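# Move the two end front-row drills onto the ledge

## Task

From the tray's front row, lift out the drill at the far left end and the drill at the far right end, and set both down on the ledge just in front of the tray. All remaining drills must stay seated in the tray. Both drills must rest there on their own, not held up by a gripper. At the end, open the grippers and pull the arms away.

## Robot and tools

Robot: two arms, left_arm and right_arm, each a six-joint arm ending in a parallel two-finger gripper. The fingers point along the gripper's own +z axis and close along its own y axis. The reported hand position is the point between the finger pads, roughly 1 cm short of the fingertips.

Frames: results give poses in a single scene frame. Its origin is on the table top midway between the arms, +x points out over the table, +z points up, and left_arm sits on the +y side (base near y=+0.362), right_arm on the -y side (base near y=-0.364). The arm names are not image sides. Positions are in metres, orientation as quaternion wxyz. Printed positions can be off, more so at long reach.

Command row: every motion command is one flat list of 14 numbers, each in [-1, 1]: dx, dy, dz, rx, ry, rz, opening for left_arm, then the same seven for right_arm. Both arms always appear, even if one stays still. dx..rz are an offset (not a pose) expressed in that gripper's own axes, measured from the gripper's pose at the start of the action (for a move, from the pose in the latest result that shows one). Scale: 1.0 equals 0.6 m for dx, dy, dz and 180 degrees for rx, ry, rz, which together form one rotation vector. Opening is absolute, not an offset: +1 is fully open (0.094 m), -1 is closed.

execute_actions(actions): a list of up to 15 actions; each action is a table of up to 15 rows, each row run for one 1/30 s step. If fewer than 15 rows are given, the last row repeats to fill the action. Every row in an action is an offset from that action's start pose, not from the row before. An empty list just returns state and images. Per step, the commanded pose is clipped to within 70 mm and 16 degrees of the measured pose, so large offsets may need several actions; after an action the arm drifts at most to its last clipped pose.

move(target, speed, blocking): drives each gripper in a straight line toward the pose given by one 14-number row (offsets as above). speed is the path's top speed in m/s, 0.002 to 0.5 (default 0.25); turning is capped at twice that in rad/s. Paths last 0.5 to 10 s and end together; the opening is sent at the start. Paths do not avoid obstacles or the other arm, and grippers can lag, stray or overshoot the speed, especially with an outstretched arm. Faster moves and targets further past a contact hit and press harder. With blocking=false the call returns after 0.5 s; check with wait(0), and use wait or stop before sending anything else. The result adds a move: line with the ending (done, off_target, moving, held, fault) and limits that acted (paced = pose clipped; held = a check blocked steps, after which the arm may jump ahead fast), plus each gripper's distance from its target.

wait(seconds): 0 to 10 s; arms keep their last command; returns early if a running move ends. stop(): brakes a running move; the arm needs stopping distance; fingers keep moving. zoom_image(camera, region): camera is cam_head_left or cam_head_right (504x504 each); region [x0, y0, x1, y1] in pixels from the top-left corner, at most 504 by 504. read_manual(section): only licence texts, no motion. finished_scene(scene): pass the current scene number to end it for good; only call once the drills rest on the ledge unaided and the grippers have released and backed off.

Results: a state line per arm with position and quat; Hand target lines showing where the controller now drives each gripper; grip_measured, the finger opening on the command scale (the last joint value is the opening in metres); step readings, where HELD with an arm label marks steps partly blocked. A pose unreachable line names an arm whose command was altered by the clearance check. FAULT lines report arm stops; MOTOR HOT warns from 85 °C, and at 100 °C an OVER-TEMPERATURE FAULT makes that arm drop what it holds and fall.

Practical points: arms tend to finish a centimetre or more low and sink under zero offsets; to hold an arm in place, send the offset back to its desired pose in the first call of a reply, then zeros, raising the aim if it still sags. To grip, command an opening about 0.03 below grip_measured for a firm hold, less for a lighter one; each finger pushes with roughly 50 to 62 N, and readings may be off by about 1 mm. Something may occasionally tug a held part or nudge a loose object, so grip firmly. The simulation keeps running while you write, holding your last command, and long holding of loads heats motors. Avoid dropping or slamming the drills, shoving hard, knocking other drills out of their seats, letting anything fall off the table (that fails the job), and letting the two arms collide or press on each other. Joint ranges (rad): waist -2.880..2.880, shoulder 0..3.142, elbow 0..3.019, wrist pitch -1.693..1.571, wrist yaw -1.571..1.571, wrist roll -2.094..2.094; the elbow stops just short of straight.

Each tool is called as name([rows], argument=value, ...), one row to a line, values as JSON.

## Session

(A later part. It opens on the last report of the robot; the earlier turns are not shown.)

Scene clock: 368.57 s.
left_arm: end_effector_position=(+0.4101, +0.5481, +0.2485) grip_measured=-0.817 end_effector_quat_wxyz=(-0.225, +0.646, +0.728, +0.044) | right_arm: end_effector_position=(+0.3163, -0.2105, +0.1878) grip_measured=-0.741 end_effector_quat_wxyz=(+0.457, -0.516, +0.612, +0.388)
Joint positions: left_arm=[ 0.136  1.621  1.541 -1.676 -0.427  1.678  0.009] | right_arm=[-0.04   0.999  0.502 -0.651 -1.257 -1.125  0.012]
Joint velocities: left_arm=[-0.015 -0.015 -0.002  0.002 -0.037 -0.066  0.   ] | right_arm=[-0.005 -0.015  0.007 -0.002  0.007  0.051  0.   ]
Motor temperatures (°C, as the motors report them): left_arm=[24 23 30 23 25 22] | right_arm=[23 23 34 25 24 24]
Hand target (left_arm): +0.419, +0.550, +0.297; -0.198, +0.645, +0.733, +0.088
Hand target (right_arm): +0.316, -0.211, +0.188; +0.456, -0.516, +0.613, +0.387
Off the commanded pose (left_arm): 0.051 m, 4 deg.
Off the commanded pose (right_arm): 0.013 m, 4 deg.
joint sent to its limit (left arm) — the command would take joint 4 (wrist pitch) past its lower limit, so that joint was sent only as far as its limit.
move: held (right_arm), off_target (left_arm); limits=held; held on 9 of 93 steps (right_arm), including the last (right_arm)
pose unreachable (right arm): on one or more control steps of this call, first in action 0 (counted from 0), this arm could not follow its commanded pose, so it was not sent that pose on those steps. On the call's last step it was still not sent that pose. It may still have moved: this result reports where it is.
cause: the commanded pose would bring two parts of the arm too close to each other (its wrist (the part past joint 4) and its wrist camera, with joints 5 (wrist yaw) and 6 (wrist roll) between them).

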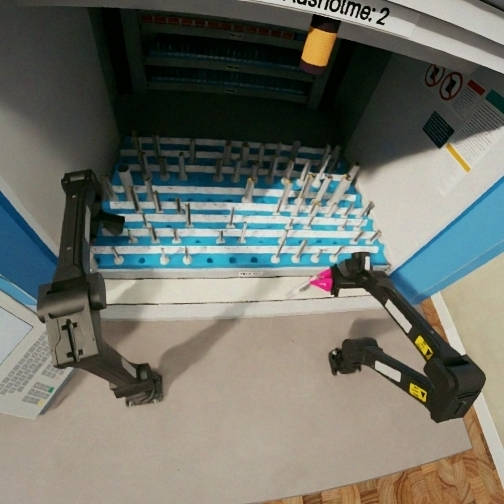

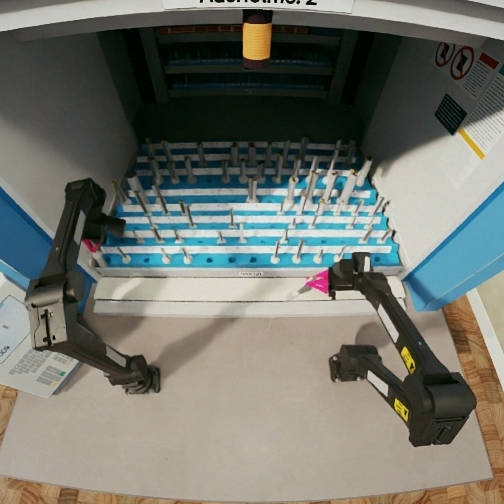

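move(target=[-0.168,-0.138,-0.112,-0.0713,-0.129,-0.0172,-0.92, -0.036,-0.077,0.004,0,0.03,0,-0.84], speed=0.12)

zoom_image(camera="cam_head_left", region=[260, 240, 380, 330])

zoom_image(camera="cam_head_right", region=[80, 230, 200, 320])

Scene clock: 389.10 s.
left_arm: end_effector_position=(+0.3586, +0.4212, +0.2797) grip_measured=-0.817 end_effector_quat_wxyz=(-0.013, +0.646, +0.763, -0.011) | right_arm: end_effector_position=(+0.3413, -0.2088, +0.1884) grip_measured=-0.741 end_effector_quat_wxyz=(+0.408, -0.509, +0.648, +0.393)
Joint positions: left_arm=[ 0.03   1.316  1.345 -1.634 -0.004  1.568  0.009] | right_arm=[-0.017  1.096  0.611 -0.764 -1.185 -1.125  0.012]
Joint velocities: left_arm=[-0.005  0.005 -0.017  0.007  0.022 -0.022 -0.001] | right_arm=[-0.024 -0.005 -0.022  0.002  0.051  0.066  0.   ]
Motor temperatures (°C, as the motors report them): left_arm=[24 23 33 23 25 22] | right_arm=[23 23 33 25 24 24]
Hand target (left_arm): +0.357, +0.416, +0.289; +0.001, +0.645, +0.764, +0.001
Hand target (right_arm): +0.362, -0.211, +0.207; +0.428, -0.533, +0.633, +0.363
Off the commanded pose (left_arm): 0.010 m, 2 deg.
Off the commanded pose (right_arm): 0.029 m, 5 deg.
move: off_target (right_arm)

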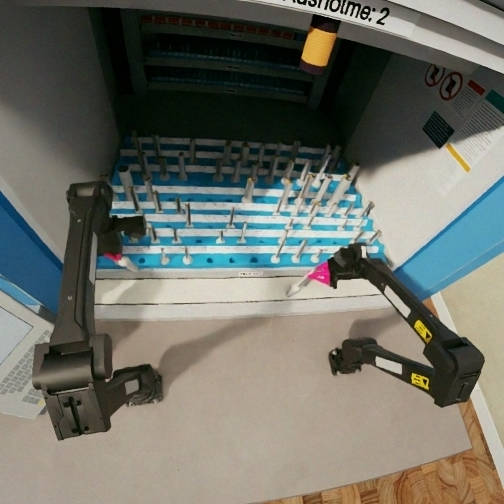

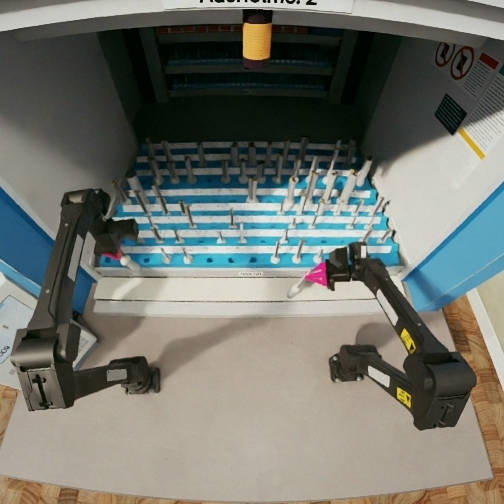

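Region (260, 240, 380, 330) of cam_head_left's 504x504 image, scaled by 4.200, with more detail than that image has; it fills the top 378 rows of this view, and the rest is white.

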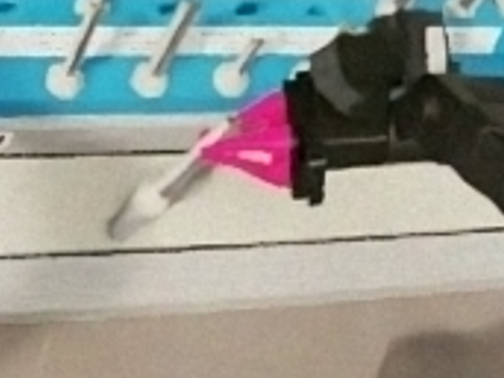

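Region (80, 230, 200, 320) of cam_head_right's 504x504 image, scaled by 4.200, with more detail than that image has; it fills the top 378 rows of this view, and the rest is white.

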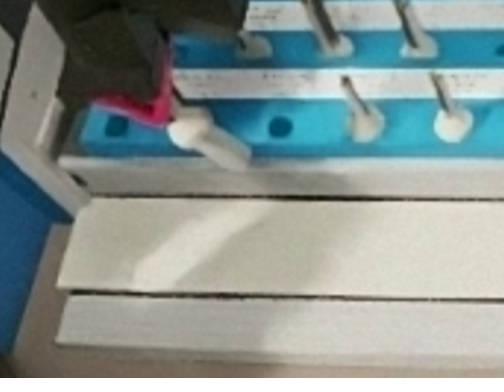

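move(target=[-0.098,-0.03,0.217,0,-0.25,0,-0.92, -0.085,-0.041,-0.023,-0.014,0.023,-0.05,-0.84], speed=0.15)

zoom_image(camera="cam_head_left", region=[260, 240, 380, 330])

zoom_image(camera="cam_head_right", region=[80, 230, 200, 320])

zoom_image(camera="cam_head_left", region=[80, 230, 200, 320])

Scene clock: 402.80 s.
left_arm: end_effector_position=(+0.3446, +0.3615, +0.1507) grip_measured=-0.817 end_effector_quat_wxyz=(+0.273, +0.595, +0.714, -0.250) | right_arm: end_effector_position=(+0.3509, -0.2129, +0.2021) grip_measured=-0.741 end_effector_quat_wxyz=(+0.376, -0.563, +0.635, +0.372)
Joint positions: left_arm=[ 0.208  1.392  0.939 -1.309  0.738  1.803  0.009] | right_arm=[-0.013  1.163  0.748 -1.039 -1.113 -1.386  0.012]
Joint velocities: left_arm=[-0.005 -0.005  0.007 -0.017 -0.022  0.022 -0.002] | right_arm=[-0.015 -0.005 -0.017  0.007  0.022 -0.066 -0.001]
Motor temperatures (°C, as the motors report them): left_arm=[24 23 31 23 25 22] | right_arm=[23 23 35 25 24 25]
Hand target (left_arm): +0.347, +0.364, +0.150; +0.283, +0.593, +0.711, -0.251
Hand target (right_arm): +0.370, -0.209, +0.237; +0.403, -0.580, +0.612, +0.356
Off the commanded pose (left_arm): 0.002 m, 1 deg.
Off the commanded pose (right_arm): 0.042 m, 5 deg.
move: off_target (right_arm)

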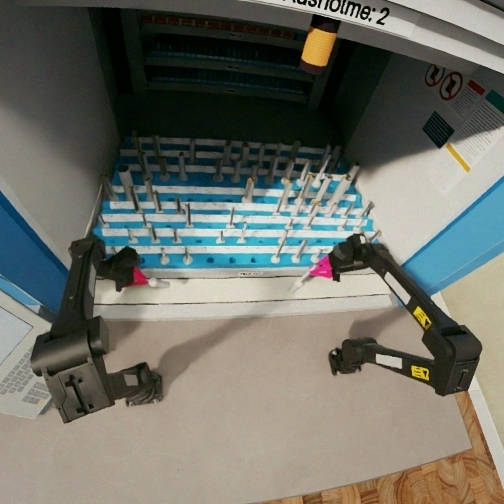

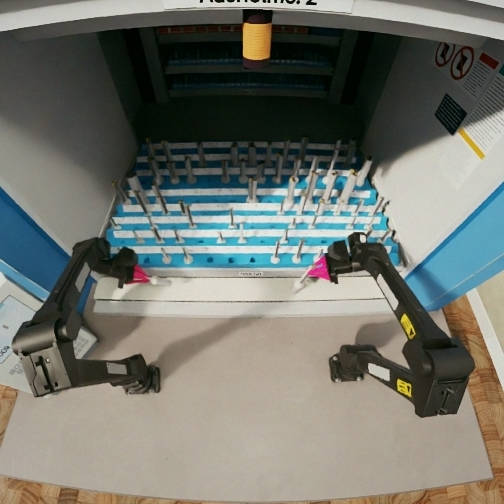

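Region (260, 240, 380, 330) of cam_head_left's 504x504 image, scaled by 4.200, with more detail than that image has; it fills the top 378 rows of this view, and the rest is white.

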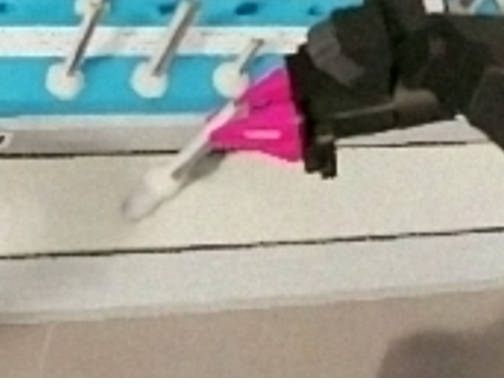

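Region (80, 230, 200, 320) of cam_head_right's 504x504 image, scaled by 4.200, with more detail than that image has; it fills the top 378 rows of this view, and the rest is white.

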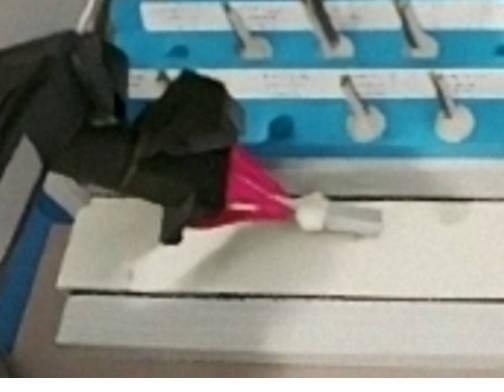

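Region (80, 230, 200, 320) of cam_head_left's 504x504 image, scaled by 4.200, with more detail than that image has; it fills the top 378 rows of this view, and the rest is white.

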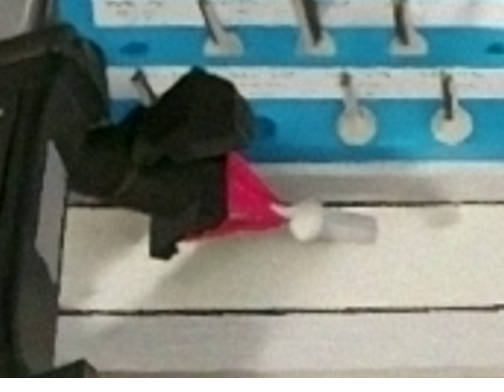

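move(target=[0.073,0.02,0.08,0,-0.07,0,-0.92, 0.12,-0.028,-0.078,0,0.05,-0.015,-0.84], speed=0.05)

zoom_image(camera="cam_head_left", region=[260, 240, 380, 330])

zoom_image(camera="cam_head_right", region=[80, 230, 200, 320])

Scene clock: 413.83 s.
left_arm: end_effector_position=(+0.3548, +0.3614, +0.0947) grip_measured=-0.817 end_effector_quat_wxyz=(+0.344, +0.573, +0.680, -0.300) | right_arm: end_effector_position=(+0.3432, -0.2846, +0.1596) grip_measured=-0.741 end_effector_quat_wxyz=(+0.330, -0.581, +0.664, +0.336)
Joint positions: left_arm=[ 0.258  1.575  0.883 -1.194  0.911  1.945  0.009] | right_arm=[-0.22   1.272  0.766 -1.292 -0.963 -1.77   0.012]
Joint velocities: left_arm=[ 0.005  0.005  0.002 -0.007 -0.022 -0.022  0.   ] | right_arm=[-0.005  0.005  0.002 -0.012  0.022 -0.007 -0.001]
Motor temperatures (°C, as the motors report them): left_arm=[24 23 30 23 25 22] | right_arm=[23 23 35 25 25 25]
Hand target (left_arm): +0.353, +0.364, +0.084; +0.350, +0.563, +0.681, -0.311
Hand target (right_arm): +0.357, -0.288, +0.157; +0.333, -0.605, +0.650, +0.317
Off the commanded pose (left_arm): 0.009 m, 2 deg.
Off the commanded pose (right_arm): 0.016 m, 4 deg.
move: off_target (right_arm)

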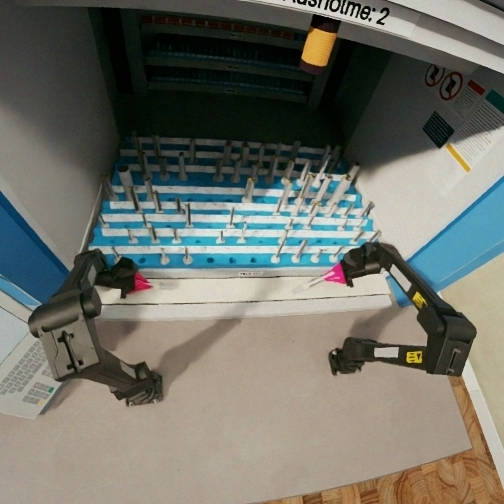

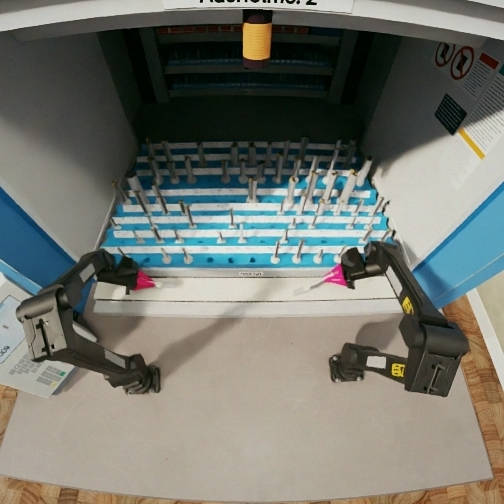

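Region (260, 240, 380, 330) of cam_head_left's 504x504 image, scaled by 4.200, with more detail than that image has; it fills the top 378 rows of this view, and the rest is white.

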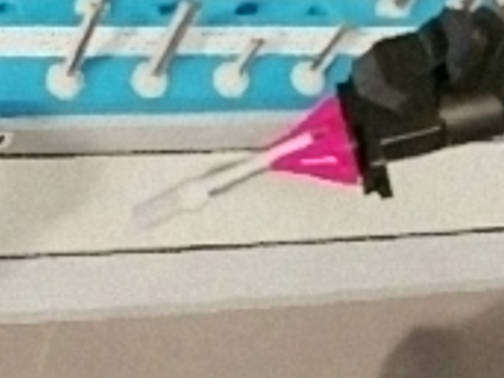

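Region (80, 230, 200, 320) of cam_head_right's 504x504 image, scaled by 4.200, with more detail than that image has; it fills the top 378 rows of this view, and the rest is white.

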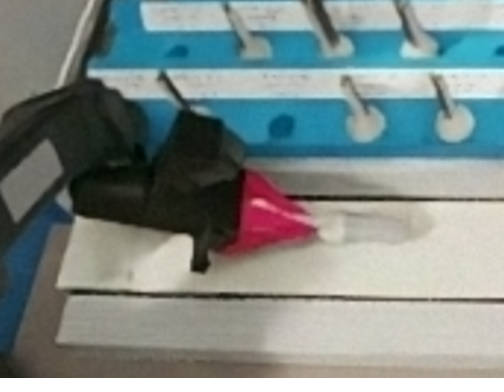

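move(target=[0.04,0,0.029,0,0,0,-0.92, 0.129,-0.05,0.011,0,0.09,-0.02,-0.84], speed=0.05)

zoom_image(camera="cam_head_left", region=[260, 240, 380, 330])

zoom_image(camera="cam_head_right", region=[80, 230, 200, 320])

Scene clock: 423.13 s.
left_arm: end_effector_position=(+0.3563, +0.3626, +0.0883) grip_measured=-0.817 end_effector_quat_wxyz=(+0.350, +0.583, +0.676, -0.284) | right_arm: end_effector_position=(+0.3549, -0.3232, +0.0898) grip_measured=-0.741 end_effector_quat_wxyz=(-0.236, +0.640, -0.686, -0.254)
Joint positions: left_arm=[ 0.258  1.572  0.866 -1.142  0.906  1.948  0.009] | right_arm=[-0.231  1.382  0.761 -1.139 -0.687 -1.794  0.012]
Joint velocities: left_arm=[-0.005  0.005 -0.002  0.002 -0.022 -0.022  0.001] | right_arm=[-0.005 -0.005 -0.022 -0.002  0.051 -0.022 -0.   ]
Motor temperatures (°C, as the motors report them): left_arm=[24 22 29 23 26 22] | right_arm=[23 23 34 25 24 25]
Hand target (left_arm): +0.352, +0.361, +0.066; +0.344, +0.573, +0.680, -0.300
Hand target (right_arm): +0.363, -0.325, +0.090; -0.242, +0.643, -0.685, -0.242
Off the commanded pose (left_arm): 0.023 m, 2 deg.
Off the commanded pose (right_arm): 0.010 m, 2 deg.
move: off_target (left_arm)

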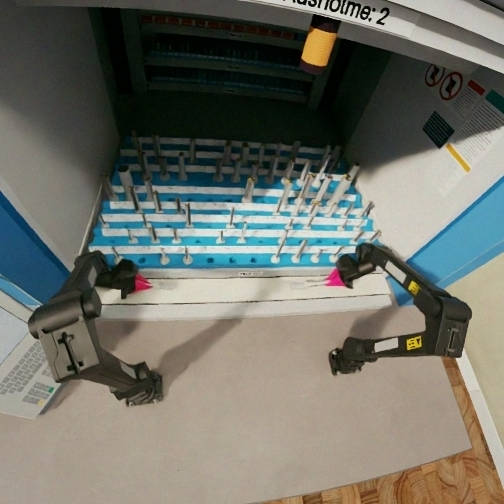

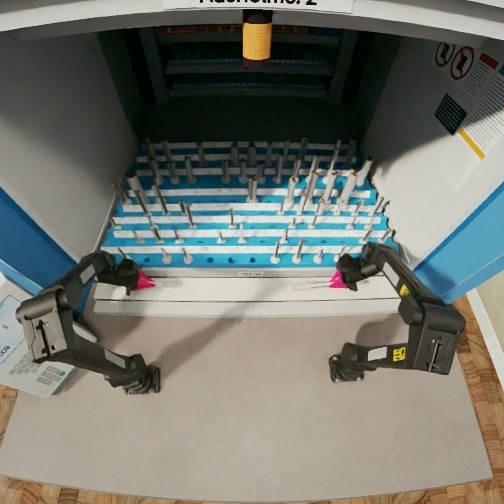

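Region (260, 240, 380, 330) of cam_head_left's 504x504 image, scaled by 4.200, with more detail than that image has; it fills the top 378 rows of this view, and the rest is white.

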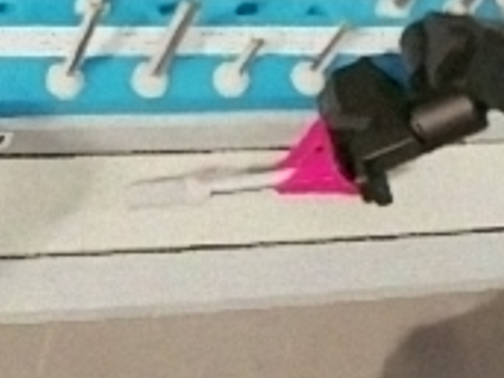

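Region (80, 230, 200, 320) of cam_head_right's 504x504 image, scaled by 4.200, with more detail than that image has; it fills the top 378 rows of this view, and the rest is white.

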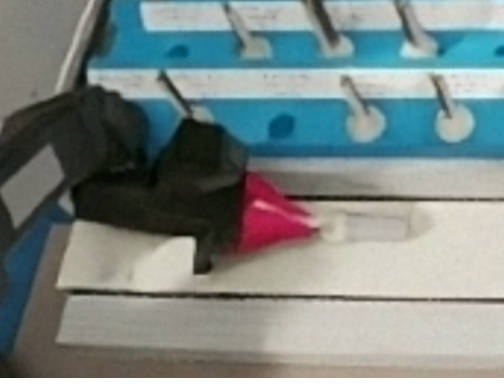

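move(target=[0,0,0,0,0,0,-0.5, 0.018,0,0.02,0,0,0,-0.84], speed=0.03)

move(target=[0,0,0,0,0,0,-0.5, 0,0,0,0,0,0,-0.45], speed=0.03)

move(target=[-0.16,0,-0.13,0,0,0,-0.5, -0.14,0,-0.16,0,0,0,-0.45], speed=0.12)

zoom_image(camera="cam_head_left", region=[80, 220, 400, 330])

Scene clock: 428.70 s.
left_arm: end_effector_position=(+0.3564, +0.3627, +0.0895) grip_measured=-0.502 end_effector_quat_wxyz=(+0.351, +0.583, +0.676, -0.282) | right_arm: end_effector_position=(+0.3521, -0.3227, +0.0764) grip_measured=-0.741 end_effector_quat_wxyz=(-0.234, +0.638, -0.687, -0.257)
Joint positions: left_arm=[ 0.258  1.568  0.866 -1.142  0.906  1.948  0.023] | right_arm=[-0.232  1.406  0.74  -1.103 -0.687 -1.795  0.012]
Joint velocities: left_arm=[-0.005 -0.024 -0.002  0.002 -0.007 -0.007  0.001] | right_arm=[-0.005 -0.015 -0.007  0.017 -0.037 -0.022 -0.   ]
Motor temperatures (°C, as the motors report them): left_arm=[24 22 29 23 26 22] | right_arm=[23 23 34 25 24 25]
Hand target (left_arm): +0.356, +0.363, +0.088; +0.350, +0.583, +0.676, -0.284
Hand target (right_arm): +0.354, -0.324, +0.074; -0.236, +0.640, -0.686, -0.254
Off the commanded pose (left_arm): 0.001 m, 0 deg.
Off the commanded pose (right_arm): 0.003 m, 0 deg.
move: done

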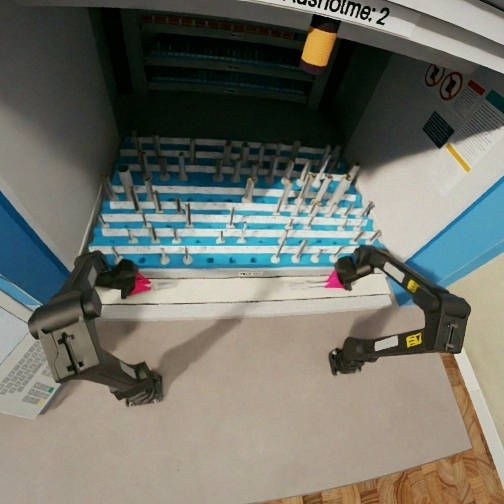

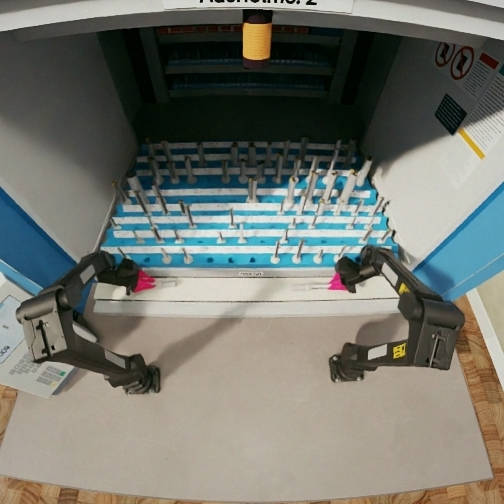

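Scene clock: 429.20 s.
left_arm: end_effector_position=(+0.3564, +0.3627, +0.0895) grip_measured=-0.502 end_effector_quat_wxyz=(+0.351, +0.583, +0.676, -0.282) | right_arm: end_effector_position=(+0.3521, -0.3227, +0.0764) grip_measured=-0.452 end_effector_quat_wxyz=(-0.234, +0.638, -0.687, -0.257)
Joint positions: left_arm=[ 0.258  1.568  0.866 -1.142  0.906  1.948  0.023] | right_arm=[-0.232  1.406  0.74  -1.103 -0.687 -1.795  0.026]
Joint velocities: left_arm=[-0.015 -0.015  0.007 -0.012  0.051 -0.037 -0.001] | right_arm=[ 0.005 -0.015 -0.012 -0.007  0.037  0.081 -0.001]
Motor temperatures (°C, as the motors report them): left_arm=[24 22 29 23 25 22] | right_arm=[23 23 33 25 24 24]
Hand target (left_arm): +0.356, +0.363, +0.090; +0.351, +0.583, +0.676, -0.282
Hand target (right_arm): +0.352, -0.323, +0.076; -0.234, +0.638, -0.687, -0.257
Off the commanded pose (left_arm): 0.000 m, 0 deg.
Off the commanded pose (right_arm): 0.000 m, 0 deg.
move: done

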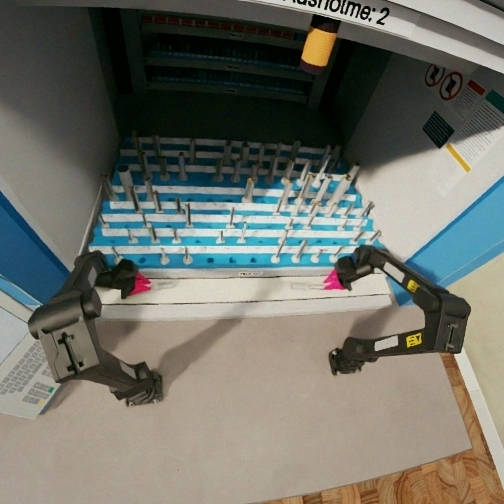

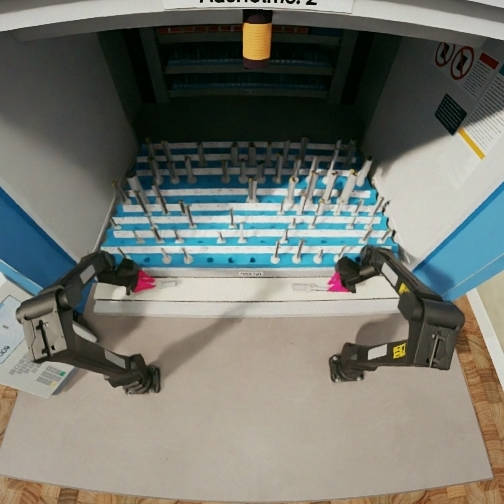

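Scene clock: 430.63 s.
left_arm: end_effector_position=(+0.3422, +0.3568, +0.1950) grip_measured=-0.502 end_effector_quat_wxyz=(+0.338, +0.571, +0.682, -0.307) | right_arm: end_effector_position=(+0.3500, -0.3217, +0.1842) grip_measured=-0.452 end_effector_quat_wxyz=(+0.225, -0.633, +0.690, +0.270)
Joint positions: left_arm=[ 0.258  1.401  0.996 -1.502  0.906  1.949  0.023] | right_arm=[-0.23   1.261  0.924 -1.464 -0.687 -1.792  0.026]
Joint velocities: left_arm=[-0.005 -0.005 -0.007 -0.017 -0.037  0.051 -0.001] | right_arm=[-0.005 -0.005 -0.017 -0.027  0.022  0.022 -0.   ]
Motor temperatures (°C, as the motors report them): left_arm=[24 22 29 23 25 22] | right_arm=[23 23 34 25 24 24]
Hand target (left_arm): +0.354, +0.366, +0.214; +0.351, +0.583, +0.676, -0.282
Hand target (right_arm): +0.362, -0.322, +0.203; -0.234, +0.638, -0.687, -0.257
Off the commanded pose (left_arm): 0.023 m, 4 deg.
Off the commanded pose (right_arm): 0.022 m, 2 deg.
move: off_target (left_arm, right_arm)

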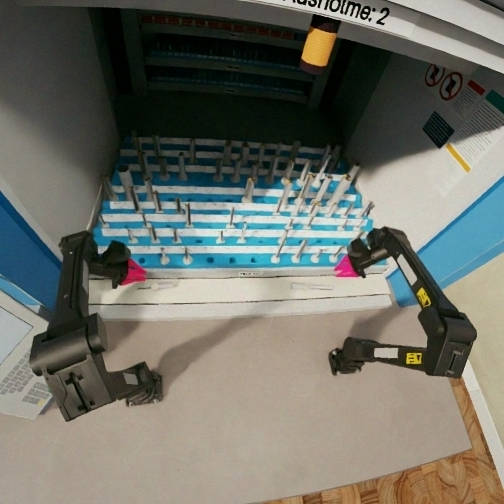

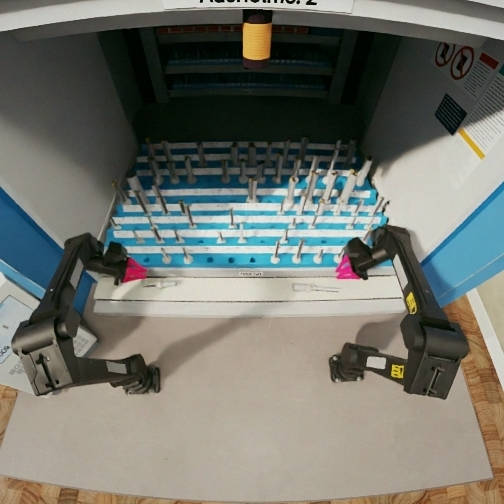

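Region (80, 220, 400, 330) of cam_head_left's 504x504 image, scaled by 1.575, with more detail than that image has; it fills the top 173 rows of this view, and the rest is white.

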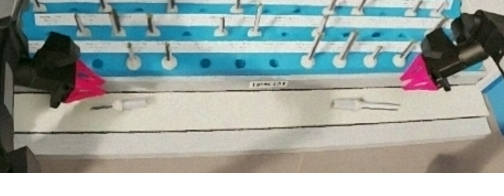

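move(target=[-0.03,-0.25,-0.03,0,0,-0.15,-0.5, -0.03,0.25,-0.03,0,0,0.15,-0.45], speed=0.25)

zoom_image(camera="cam_head_right", region=[80, 200, 410, 330])

Scene clock: 434.73 s.
left_arm: end_effector_position=(+0.1983, +0.3341, +0.2343) grip_measured=-0.502 end_effector_quat_wxyz=(+0.283, +0.397, +0.825, -0.285) | right_arm: end_effector_position=(+0.2078, -0.3104, +0.2247) grip_measured=-0.452 end_effector_quat_wxyz=(+0.192, -0.448, +0.845, +0.217)
Joint positions: left_arm=[ 0.393  0.835  0.747 -1.686  0.807  1.509  0.023] | right_arm=[-0.28   0.655  0.724 -1.665 -0.588 -1.257  0.026]
Joint velocities: left_arm=[ 0.005 -0.005  0.017  0.007  0.007  0.022 -0.   ] | right_arm=[ 0.005  0.005  0.007 -0.012 -0.037  0.022 -0.001]
Motor temperatures (°C, as the motors report them): left_arm=[24 22 29 23 25 22] | right_arm=[23 23 34 25 24 24]
Hand target (left_arm): +0.195, +0.335, +0.229; +0.275, +0.381, +0.832, -0.294
Hand target (right_arm): +0.206, -0.309, +0.225; +0.186, -0.443, +0.848, +0.223
Off the commanded pose (left_arm): 0.011 m, 11 deg.
Off the commanded pose (right_arm): 0.005 m, 12 deg.
joint sent to its limit (left arm) — the command would take joint 4 (wrist pitch) past its lower limit, so that joint was sent only as far as its limit.
joint sent to its limit (right arm) — the command would take joint 4 (wrist pitch) past its lower limit, so that joint was sent only as far as its limit.
move: off_target (left_arm, right_arm)

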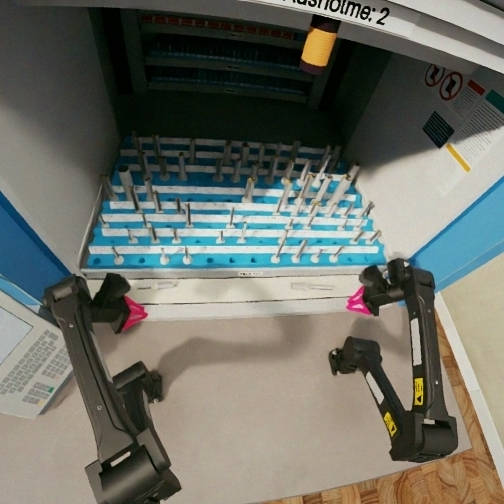

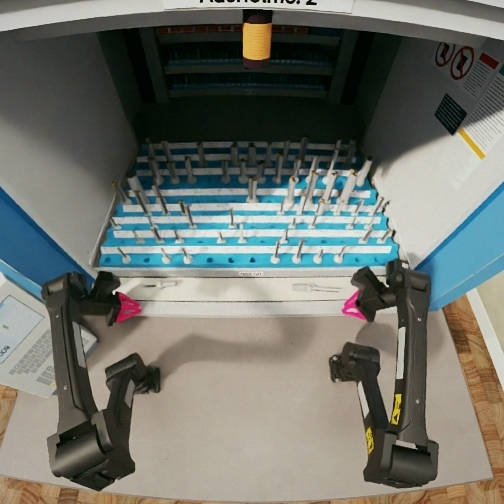

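Region (80, 200, 410, 330) of cam_head_right's 504x504 image, scaled by 1.527, with more detail than that image has; it fills the top 199 rows of this view, and the rest is white.

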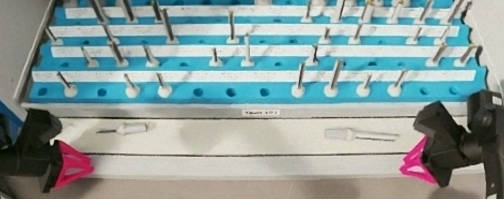

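finished_scene(scene=1)

The scene is finished: the task was done.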